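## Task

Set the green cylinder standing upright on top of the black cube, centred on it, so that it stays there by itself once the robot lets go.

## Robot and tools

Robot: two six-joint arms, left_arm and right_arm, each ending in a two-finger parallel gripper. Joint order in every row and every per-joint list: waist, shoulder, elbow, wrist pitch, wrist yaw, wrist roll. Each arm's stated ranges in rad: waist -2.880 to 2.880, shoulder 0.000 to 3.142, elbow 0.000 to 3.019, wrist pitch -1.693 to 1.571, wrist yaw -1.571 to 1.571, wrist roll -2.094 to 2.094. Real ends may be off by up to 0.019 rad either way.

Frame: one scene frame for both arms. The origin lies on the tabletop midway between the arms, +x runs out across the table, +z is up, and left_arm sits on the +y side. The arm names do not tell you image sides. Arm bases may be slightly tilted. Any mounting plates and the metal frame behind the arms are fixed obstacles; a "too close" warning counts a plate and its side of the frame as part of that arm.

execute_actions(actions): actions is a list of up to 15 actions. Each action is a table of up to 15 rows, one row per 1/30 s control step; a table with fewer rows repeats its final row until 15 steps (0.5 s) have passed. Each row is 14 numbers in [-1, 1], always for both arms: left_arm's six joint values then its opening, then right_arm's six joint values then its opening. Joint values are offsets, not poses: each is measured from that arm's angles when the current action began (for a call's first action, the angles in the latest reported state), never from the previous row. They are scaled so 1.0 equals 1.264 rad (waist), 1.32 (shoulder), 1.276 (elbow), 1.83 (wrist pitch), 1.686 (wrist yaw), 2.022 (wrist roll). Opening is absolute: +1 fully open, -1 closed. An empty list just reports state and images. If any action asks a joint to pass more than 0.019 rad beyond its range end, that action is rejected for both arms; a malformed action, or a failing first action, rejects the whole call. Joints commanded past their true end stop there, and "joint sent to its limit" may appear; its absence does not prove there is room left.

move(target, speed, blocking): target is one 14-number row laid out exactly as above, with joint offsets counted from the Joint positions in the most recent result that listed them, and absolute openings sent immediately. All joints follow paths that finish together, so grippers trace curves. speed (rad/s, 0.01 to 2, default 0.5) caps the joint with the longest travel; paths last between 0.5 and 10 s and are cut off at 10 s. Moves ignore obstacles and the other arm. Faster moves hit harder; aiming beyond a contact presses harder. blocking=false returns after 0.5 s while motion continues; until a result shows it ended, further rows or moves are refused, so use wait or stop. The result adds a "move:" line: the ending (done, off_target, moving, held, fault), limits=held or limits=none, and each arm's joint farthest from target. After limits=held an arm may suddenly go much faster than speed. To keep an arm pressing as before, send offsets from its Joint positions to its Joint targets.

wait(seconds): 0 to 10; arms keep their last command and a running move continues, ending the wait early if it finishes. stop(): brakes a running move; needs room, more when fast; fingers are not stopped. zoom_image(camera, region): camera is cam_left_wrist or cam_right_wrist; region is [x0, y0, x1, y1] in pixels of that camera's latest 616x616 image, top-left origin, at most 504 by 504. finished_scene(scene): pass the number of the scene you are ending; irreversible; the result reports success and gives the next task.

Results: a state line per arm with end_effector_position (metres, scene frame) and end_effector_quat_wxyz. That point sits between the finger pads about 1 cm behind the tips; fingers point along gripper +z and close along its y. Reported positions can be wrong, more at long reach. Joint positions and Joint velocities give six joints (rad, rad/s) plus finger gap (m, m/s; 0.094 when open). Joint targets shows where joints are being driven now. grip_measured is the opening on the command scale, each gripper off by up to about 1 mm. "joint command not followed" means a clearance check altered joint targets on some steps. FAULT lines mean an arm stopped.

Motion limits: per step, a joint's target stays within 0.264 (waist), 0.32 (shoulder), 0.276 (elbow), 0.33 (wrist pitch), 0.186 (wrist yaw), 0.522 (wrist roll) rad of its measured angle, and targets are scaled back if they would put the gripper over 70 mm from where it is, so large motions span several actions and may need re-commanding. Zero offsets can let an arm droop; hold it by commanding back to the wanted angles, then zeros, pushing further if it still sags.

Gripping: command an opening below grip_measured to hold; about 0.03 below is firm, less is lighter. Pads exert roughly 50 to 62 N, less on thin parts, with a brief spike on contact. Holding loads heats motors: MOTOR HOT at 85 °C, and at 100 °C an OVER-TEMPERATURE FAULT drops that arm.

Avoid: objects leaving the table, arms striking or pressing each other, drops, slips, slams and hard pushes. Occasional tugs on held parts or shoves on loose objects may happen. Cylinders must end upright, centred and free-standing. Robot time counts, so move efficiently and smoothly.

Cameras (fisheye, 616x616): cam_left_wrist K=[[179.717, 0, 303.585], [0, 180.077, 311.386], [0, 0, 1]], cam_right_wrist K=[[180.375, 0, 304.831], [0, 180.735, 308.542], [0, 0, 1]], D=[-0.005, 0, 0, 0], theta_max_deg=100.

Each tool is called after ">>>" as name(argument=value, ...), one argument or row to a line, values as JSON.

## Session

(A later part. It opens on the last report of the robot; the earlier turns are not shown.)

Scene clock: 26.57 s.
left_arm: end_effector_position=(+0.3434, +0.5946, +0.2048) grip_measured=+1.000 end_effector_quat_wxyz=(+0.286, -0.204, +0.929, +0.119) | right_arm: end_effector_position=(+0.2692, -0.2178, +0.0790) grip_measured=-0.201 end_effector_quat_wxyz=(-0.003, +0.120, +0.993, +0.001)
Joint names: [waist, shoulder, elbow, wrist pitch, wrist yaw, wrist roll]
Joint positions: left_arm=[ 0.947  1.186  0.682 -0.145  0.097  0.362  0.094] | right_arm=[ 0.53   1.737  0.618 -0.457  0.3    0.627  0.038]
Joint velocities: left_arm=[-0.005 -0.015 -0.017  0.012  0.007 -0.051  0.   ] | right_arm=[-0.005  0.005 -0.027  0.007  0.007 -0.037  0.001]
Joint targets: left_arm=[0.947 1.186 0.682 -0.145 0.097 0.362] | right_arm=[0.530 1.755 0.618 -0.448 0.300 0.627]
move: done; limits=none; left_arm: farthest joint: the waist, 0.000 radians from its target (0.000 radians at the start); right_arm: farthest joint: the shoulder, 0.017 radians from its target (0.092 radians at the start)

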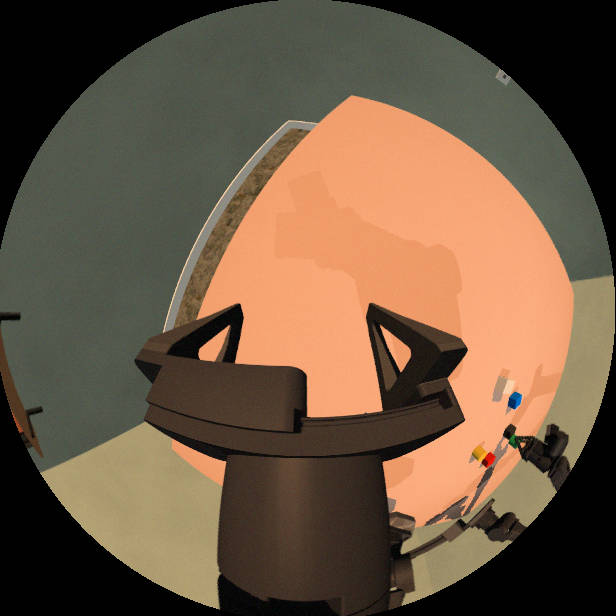

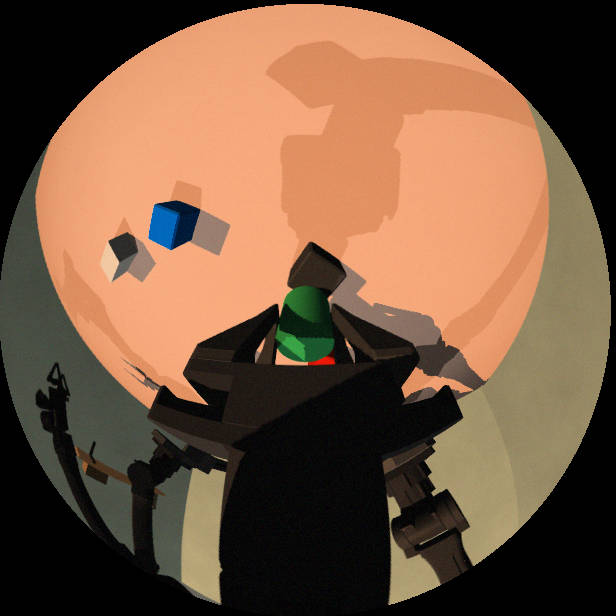

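>>> move(
  target=[0,0,0,0,0,0,1,-0.036,0.005,0,-0.003,0,0,-0.27],
  speed=0.2,
)

>>> zoom_image(
  camera="cam_right_wrist",
  region=[230,210,390,370],
)

Scene clock: 27.87 s.
left_arm: end_effector_position=(+0.3434, +0.5946, +0.2048) grip_measured=+1.000 end_effector_quat_wxyz=(+0.286, -0.204, +0.929, +0.119) | right_arm: end_effector_position=(+0.2715, -0.2292, +0.0755) grip_measured=-0.201 end_effector_quat_wxyz=(-0.008, +0.138, +0.990, -0.002)
Joint names: [waist, shoulder, elbow, wrist pitch, wrist yaw, wrist roll]
Joint positions: left_arm=[ 0.947  1.186  0.682 -0.145  0.097  0.362  0.094] | right_arm=[ 0.492  1.737  0.618 -0.457  0.3    0.627  0.038]
Joint velocities: left_arm=[-0.005 -0.005  0.007 -0.012  0.007  0.022  0.   ] | right_arm=[-0.015 -0.015 -0.007  0.012  0.022 -0.037  0.   ]
Joint targets: left_arm=[0.947 1.186 0.682 -0.145 0.097 0.362] | right_arm=[0.484 1.744 0.618 -0.463 0.300 0.627]
move: done; limits=none; left_arm: farthest joint: the waist, 0.000 radians from its target (0.000 radians at the start); right_arm: farthest joint: the waist, 0.007 radians from its target (0.045 radians at the start)

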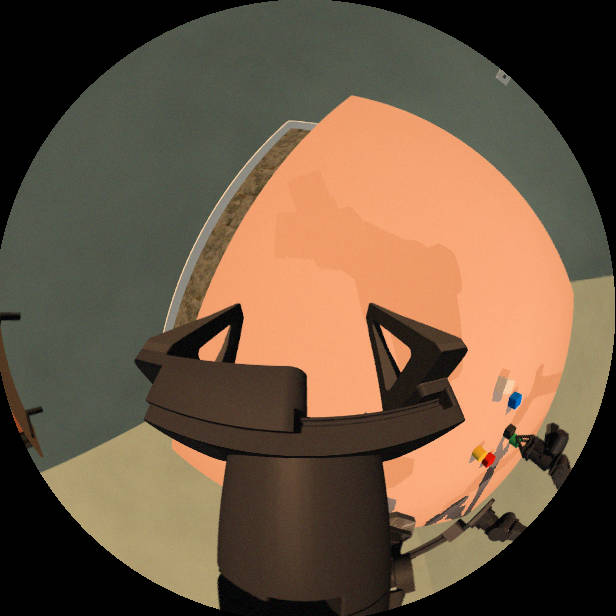

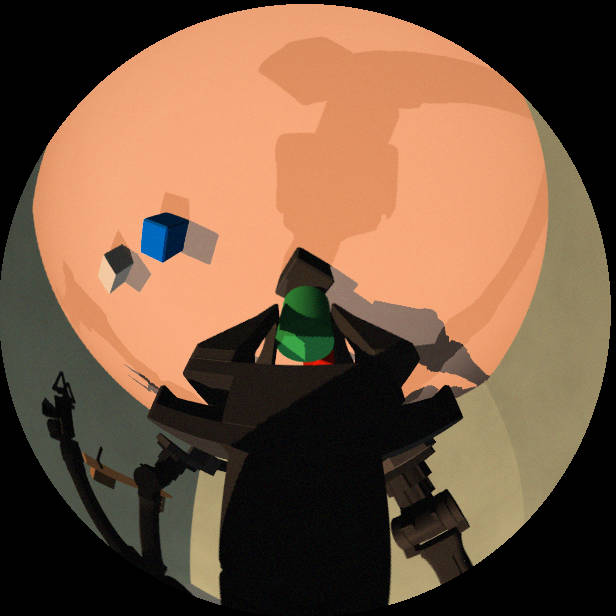

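Region (230, 210, 390, 370) of cam_right_wrist's 616x616 image, scaled by 3.150, with more detail than that image has.

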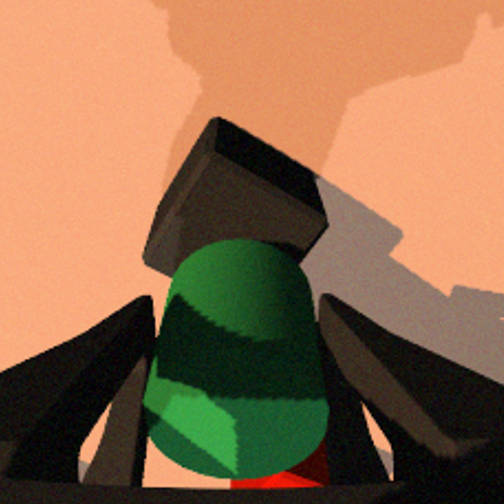

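>>> move(
  target=[0,0,0,0,0,0,1,-0.026,0,0.03,-0.014,0,0,-0.27],
  speed=0.2,
)

>>> zoom_image(
  camera="cam_right_wrist",
  region=[230,210,390,370],
)

Scene clock: 29.40 s.
left_arm: end_effector_position=(+0.3434, +0.5946, +0.2048) grip_measured=+1.000 end_effector_quat_wxyz=(+0.286, -0.204, +0.929, +0.119) | right_arm: end_effector_position=(+0.2787, -0.2355, +0.0758) grip_measured=-0.201 end_effector_quat_wxyz=(-0.011, +0.150, +0.989, -0.003)
Joint names: [waist, shoulder, elbow, wrist pitch, wrist yaw, wrist roll]
Joint positions: left_arm=[ 0.947  1.186  0.682 -0.145  0.097  0.362  0.094] | right_arm=[ 0.468  1.737  0.636 -0.474  0.3    0.627  0.038]
Joint velocities: left_arm=[-0.005 -0.015 -0.017  0.012 -0.037  0.007  0.   ] | right_arm=[-0.015 -0.015  0.007 -0.017  0.037 -0.037  0.   ]
Joint targets: left_arm=[0.947 1.186 0.682 -0.145 0.097 0.362] | right_arm=[0.459 1.737 0.657 -0.483 0.300 0.627]
move: off_target (right_arm); limits=none; left_arm: farthest joint: the waist, 0.000 radians from its target (0.000 radians at the start); right_arm: farthest joint: the elbow, 0.021 radians from its target (0.038 radians at the start)

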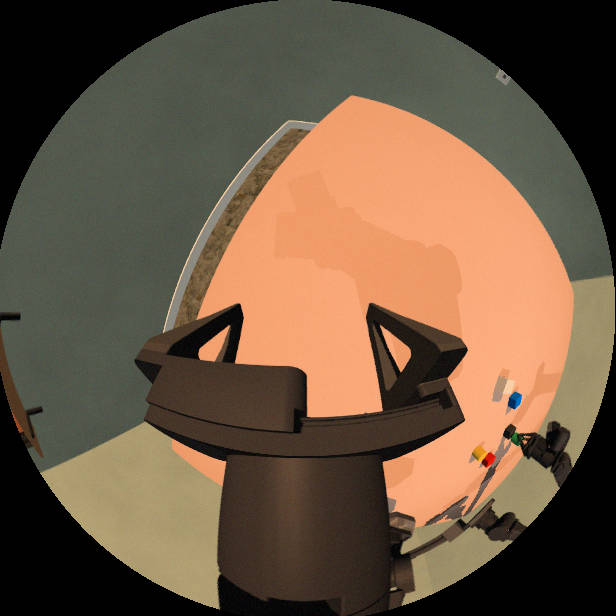

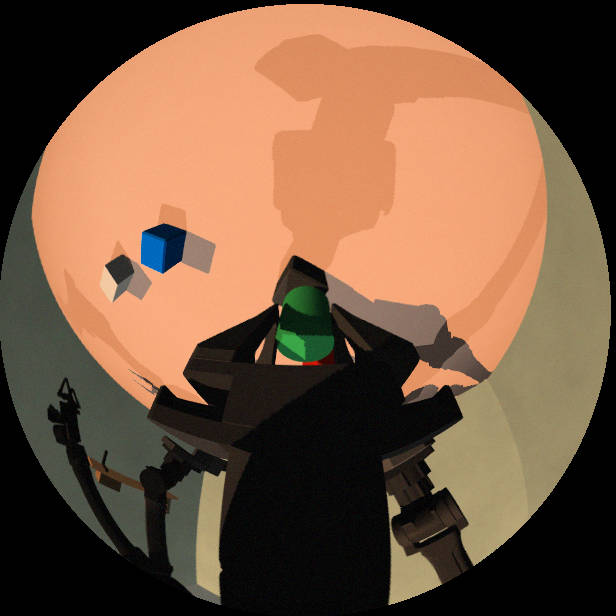

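Region (230, 210, 390, 370) of cam_right_wrist's 616x616 image, scaled by 3.150, with more detail than that image has.

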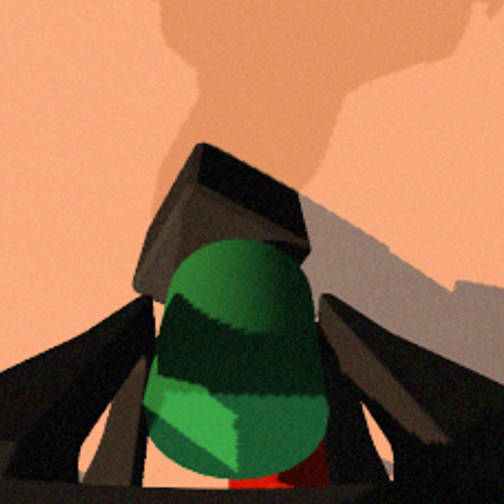

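>>> move(
  target=[0,0,0,0,0,0,1,0,0.048,0,0.027,0,0,-0.27],
  speed=0.1,
)

>>> zoom_image(
  camera="cam_right_wrist",
  region=[230,210,390,370],
)

Scene clock: 30.63 s.
left_arm: end_effector_position=(+0.3434, +0.5946, +0.2048) grip_measured=+1.000 end_effector_quat_wxyz=(+0.286, -0.204, +0.929, +0.119) | right_arm: end_effector_position=(+0.2785, -0.2321, +0.0662) grip_measured=-0.201 end_effector_quat_wxyz=(-0.010, +0.150, +0.989, -0.003)
Joint names: [waist, shoulder, elbow, wrist pitch, wrist yaw, wrist roll]
Joint positions: left_arm=[ 0.947  1.186  0.682 -0.145  0.097  0.362  0.094] | right_arm=[ 0.468  1.771  0.636 -0.438  0.3    0.627  0.038]
Joint velocities: left_arm=[ 0.005 -0.015  0.007 -0.012  0.051 -0.037  0.   ] | right_arm=[-0.024 -0.005  0.012 -0.002 -0.037  0.022  0.   ]
Joint targets: left_arm=[0.947 1.186 0.682 -0.145 0.097 0.362] | right_arm=[0.468 1.800 0.636 -0.424 0.300 0.627]
move: off_target (right_arm); limits=none; left_arm: farthest joint: the waist, 0.000 radians from its target (0.000 radians at the start); right_arm: farthest joint: the shoulder, 0.030 radians from its target (0.063 radians at the start)

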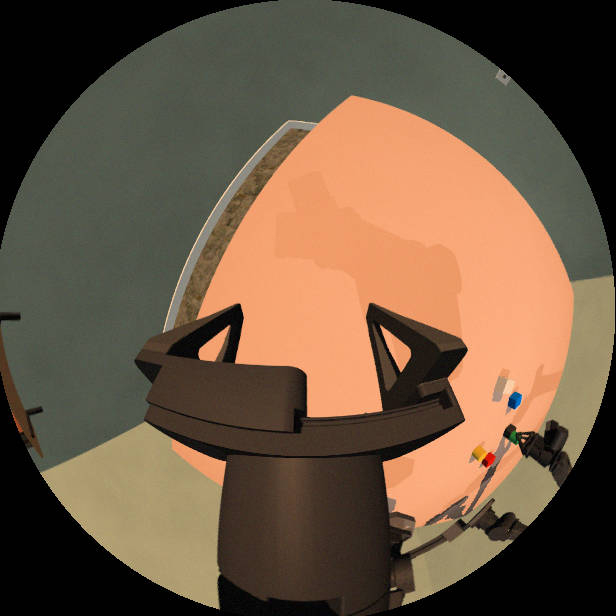

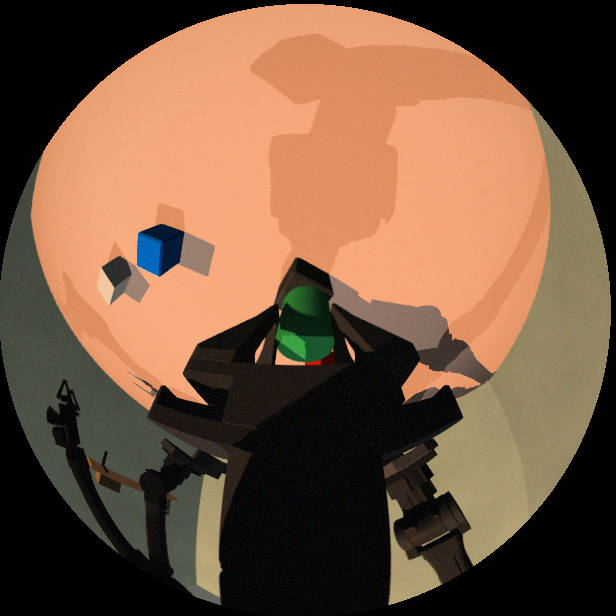

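Region (230, 210, 390, 370) of cam_right_wrist's 616x616 image, scaled by 3.150, with more detail than that image has.

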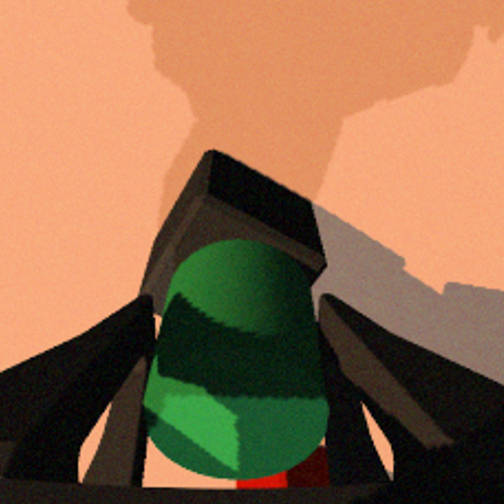

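>>> move(
  target=[0,0,0,0,0,0,1,0,0.03,0,0.012,0,0,-0.27],
  speed=0.1,
)

>>> move(
  target=[0,0,0,0,0,0,1,0,0,0,0,0,0,0.3],
)

>>> move(
  target=[0,0,0,0,0,0,1,0.02,-0.2,0,-0.14,0,0,0.3],
  speed=0.5,
)

Scene clock: 31.73 s.
left_arm: end_effector_position=(+0.3434, +0.5946, +0.2048) grip_measured=+1.000 end_effector_quat_wxyz=(+0.286, -0.204, +0.929, +0.119) | right_arm: end_effector_position=(+0.2801, -0.2315, +0.0663) grip_measured=-0.201 end_effector_quat_wxyz=(-0.007, +0.151, +0.989, -0.001)
Joint names: [waist, shoulder, elbow, wrist pitch, wrist yaw, wrist roll]
Joint positions: left_arm=[ 0.947  1.186  0.682 -0.145  0.097  0.362  0.094] | right_arm=[ 0.469  1.77   0.636 -0.432  0.3    0.627  0.038]
Joint velocities: left_arm=[-0.015 -0.005 -0.002 -0.012 -0.037  0.022  0.   ] | right_arm=[-0.005 -0.034  0.002 -0.007 -0.037 -0.051 -0.001]
Joint targets: left_arm=[0.947 1.186 0.682 -0.145 0.097 0.362] | right_arm=[0.468 1.810 0.636 -0.416 0.300 0.627]
move: off_target (right_arm); limits=none; left_arm: farthest joint: the waist, 0.000 radians from its target (0.000 radians at the start); right_arm: farthest joint: the shoulder, 0.040 radians from its target (0.040 radians at the start)

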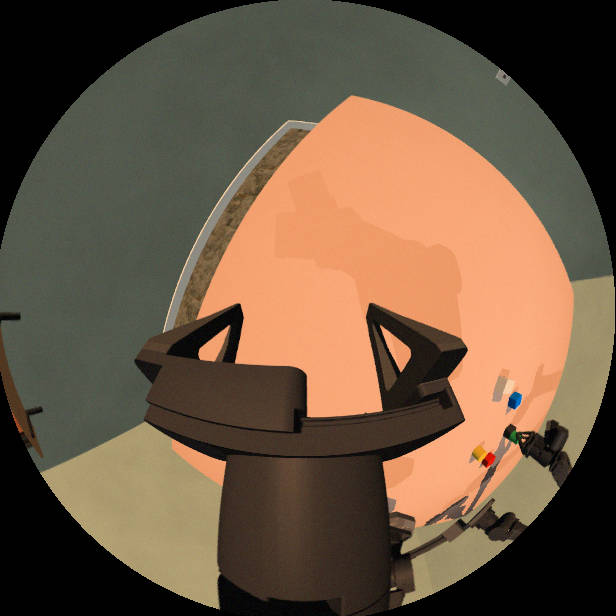

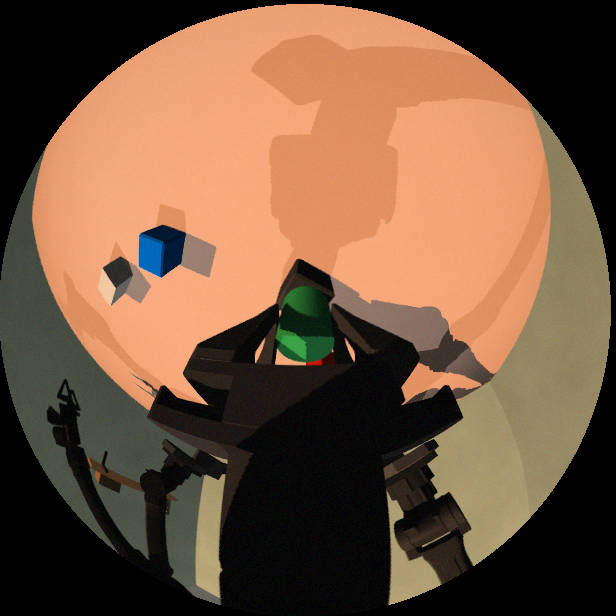

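Scene clock: 32.23 s.
left_arm: end_effector_position=(+0.3434, +0.5946, +0.2048) grip_measured=+1.000 end_effector_quat_wxyz=(+0.286, -0.204, +0.929, +0.119) | right_arm: end_effector_position=(+0.2802, -0.2315, +0.0664) grip_measured=+0.298 end_effector_quat_wxyz=(-0.007, +0.151, +0.989, -0.001)
Joint names: [waist, shoulder, elbow, wrist pitch, wrist yaw, wrist roll]
Joint positions: left_arm=[ 0.947  1.186  0.682 -0.145  0.097  0.362  0.094] | right_arm=[ 0.469  1.77   0.636 -0.432  0.3    0.627  0.061]
Joint velocities: left_arm=[-0.005  0.005  0.007 -0.012  0.037 -0.037  0.   ] | right_arm=[-0.015 -0.005  0.002 -0.007 -0.022  0.007  0.   ]
Joint targets: left_arm=[0.947 1.186 0.682 -0.145 0.097 0.362] | right_arm=[0.469 1.770 0.636 -0.432 0.300 0.627]
move: done; limits=none; left_arm: farthest joint: the waist, 0.000 radians from its target (0.000 radians at the start); right_arm: farthest joint: the waist, 0.000 radians from its target (0.000 radians at the start)

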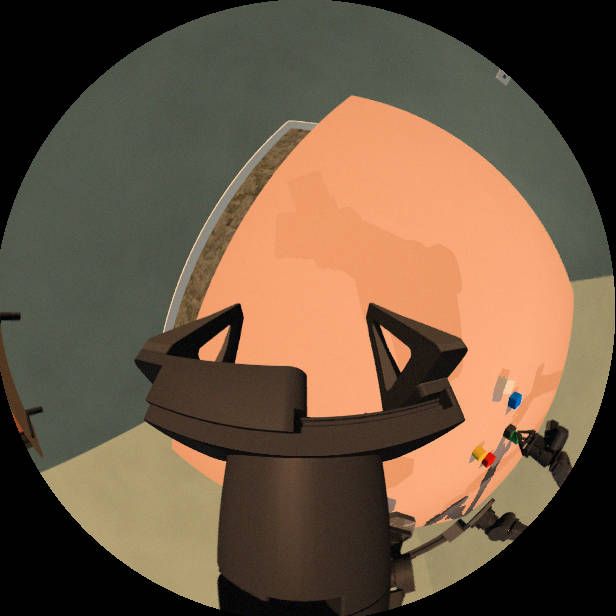

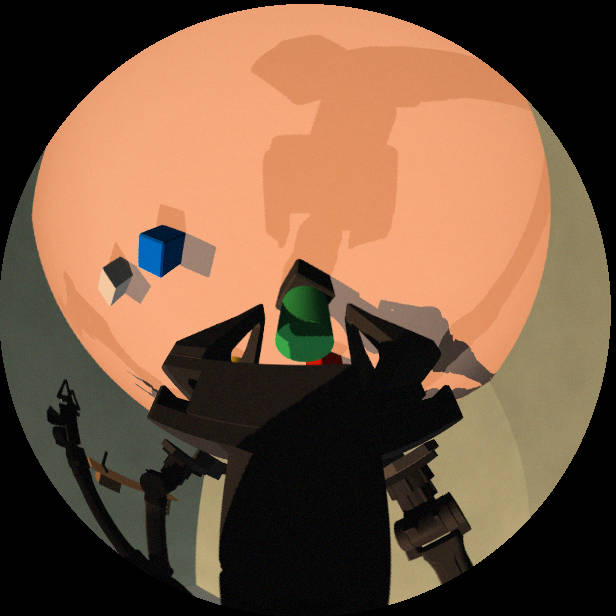

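Scene clock: 33.23 s.
left_arm: end_effector_position=(+0.3434, +0.5946, +0.2048) grip_measured=+1.000 end_effector_quat_wxyz=(+0.286, -0.204, +0.929, +0.119) | right_arm: end_effector_position=(+0.2794, -0.2506, +0.1441) grip_measured=+0.298 end_effector_quat_wxyz=(+0.004, +0.144, +0.989, +0.004)
Joint names: [waist, shoulder, elbow, wrist pitch, wrist yaw, wrist roll]
Joint positions: left_arm=[ 0.947  1.186  0.682 -0.145  0.097  0.362  0.094] | right_arm=[ 0.488  1.504  0.636 -0.679  0.3    0.627  0.061]
Joint velocities: left_arm=[-0.005 -0.015 -0.002  0.012  0.007  0.051  0.   ] | right_arm=[-0.005 -0.015 -0.002 -0.002 -0.022  0.007  0.001]
Joint targets: left_arm=[0.947 1.186 0.682 -0.145 0.097 0.362] | right_arm=[0.494 1.506 0.636 -0.688 0.300 0.627]
move: done; limits=none; left_arm: farthest joint: the waist, 0.000 radians from its target (0.000 radians at the start); right_arm: farthest joint: the wrist pitch, 0.009 radians from its target (0.256 radians at the start)

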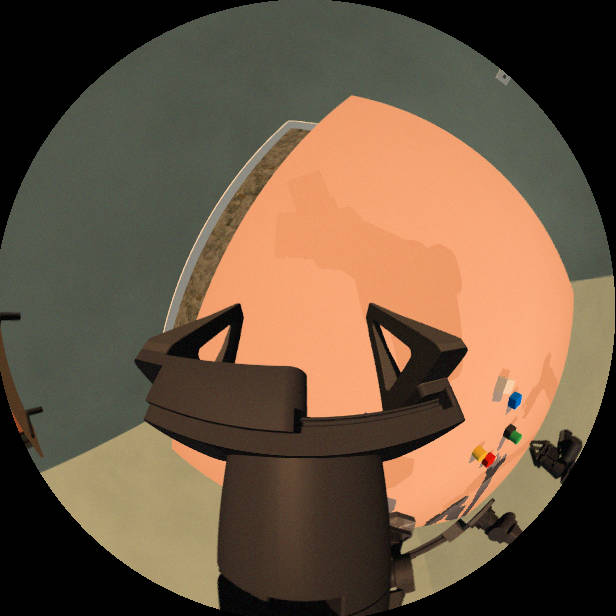

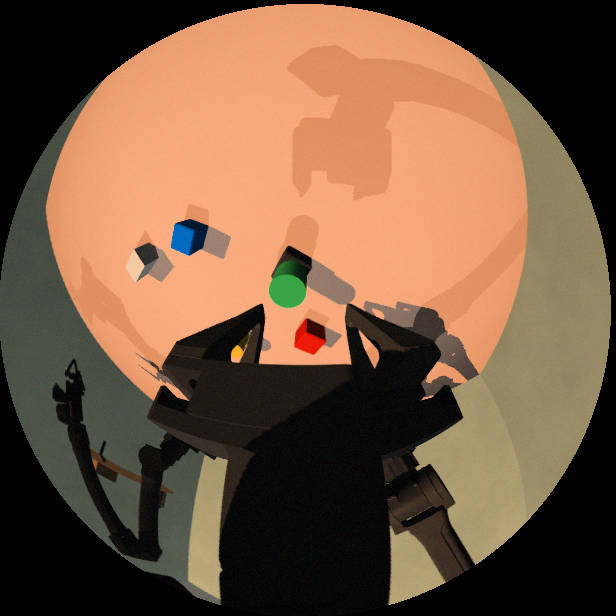

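>>> zoom_image(
  camera="cam_right_wrist",
  region=[240,220,360,340],
)

Region (240, 220, 360, 340) of cam_right_wrist's 616x616 image, scaled by 4.200, with more detail than that image has.

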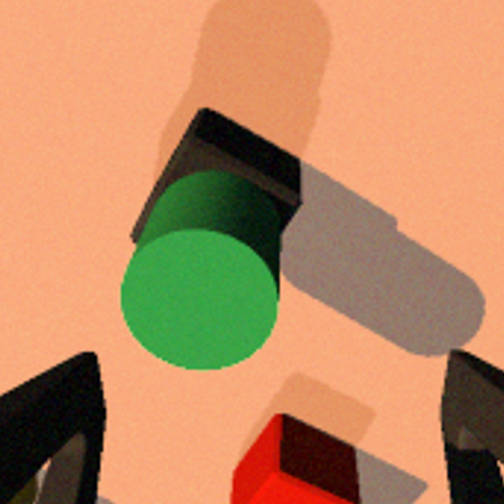

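>>> finished_scene(
  scene=1,
)

The scene is finished: the task was done.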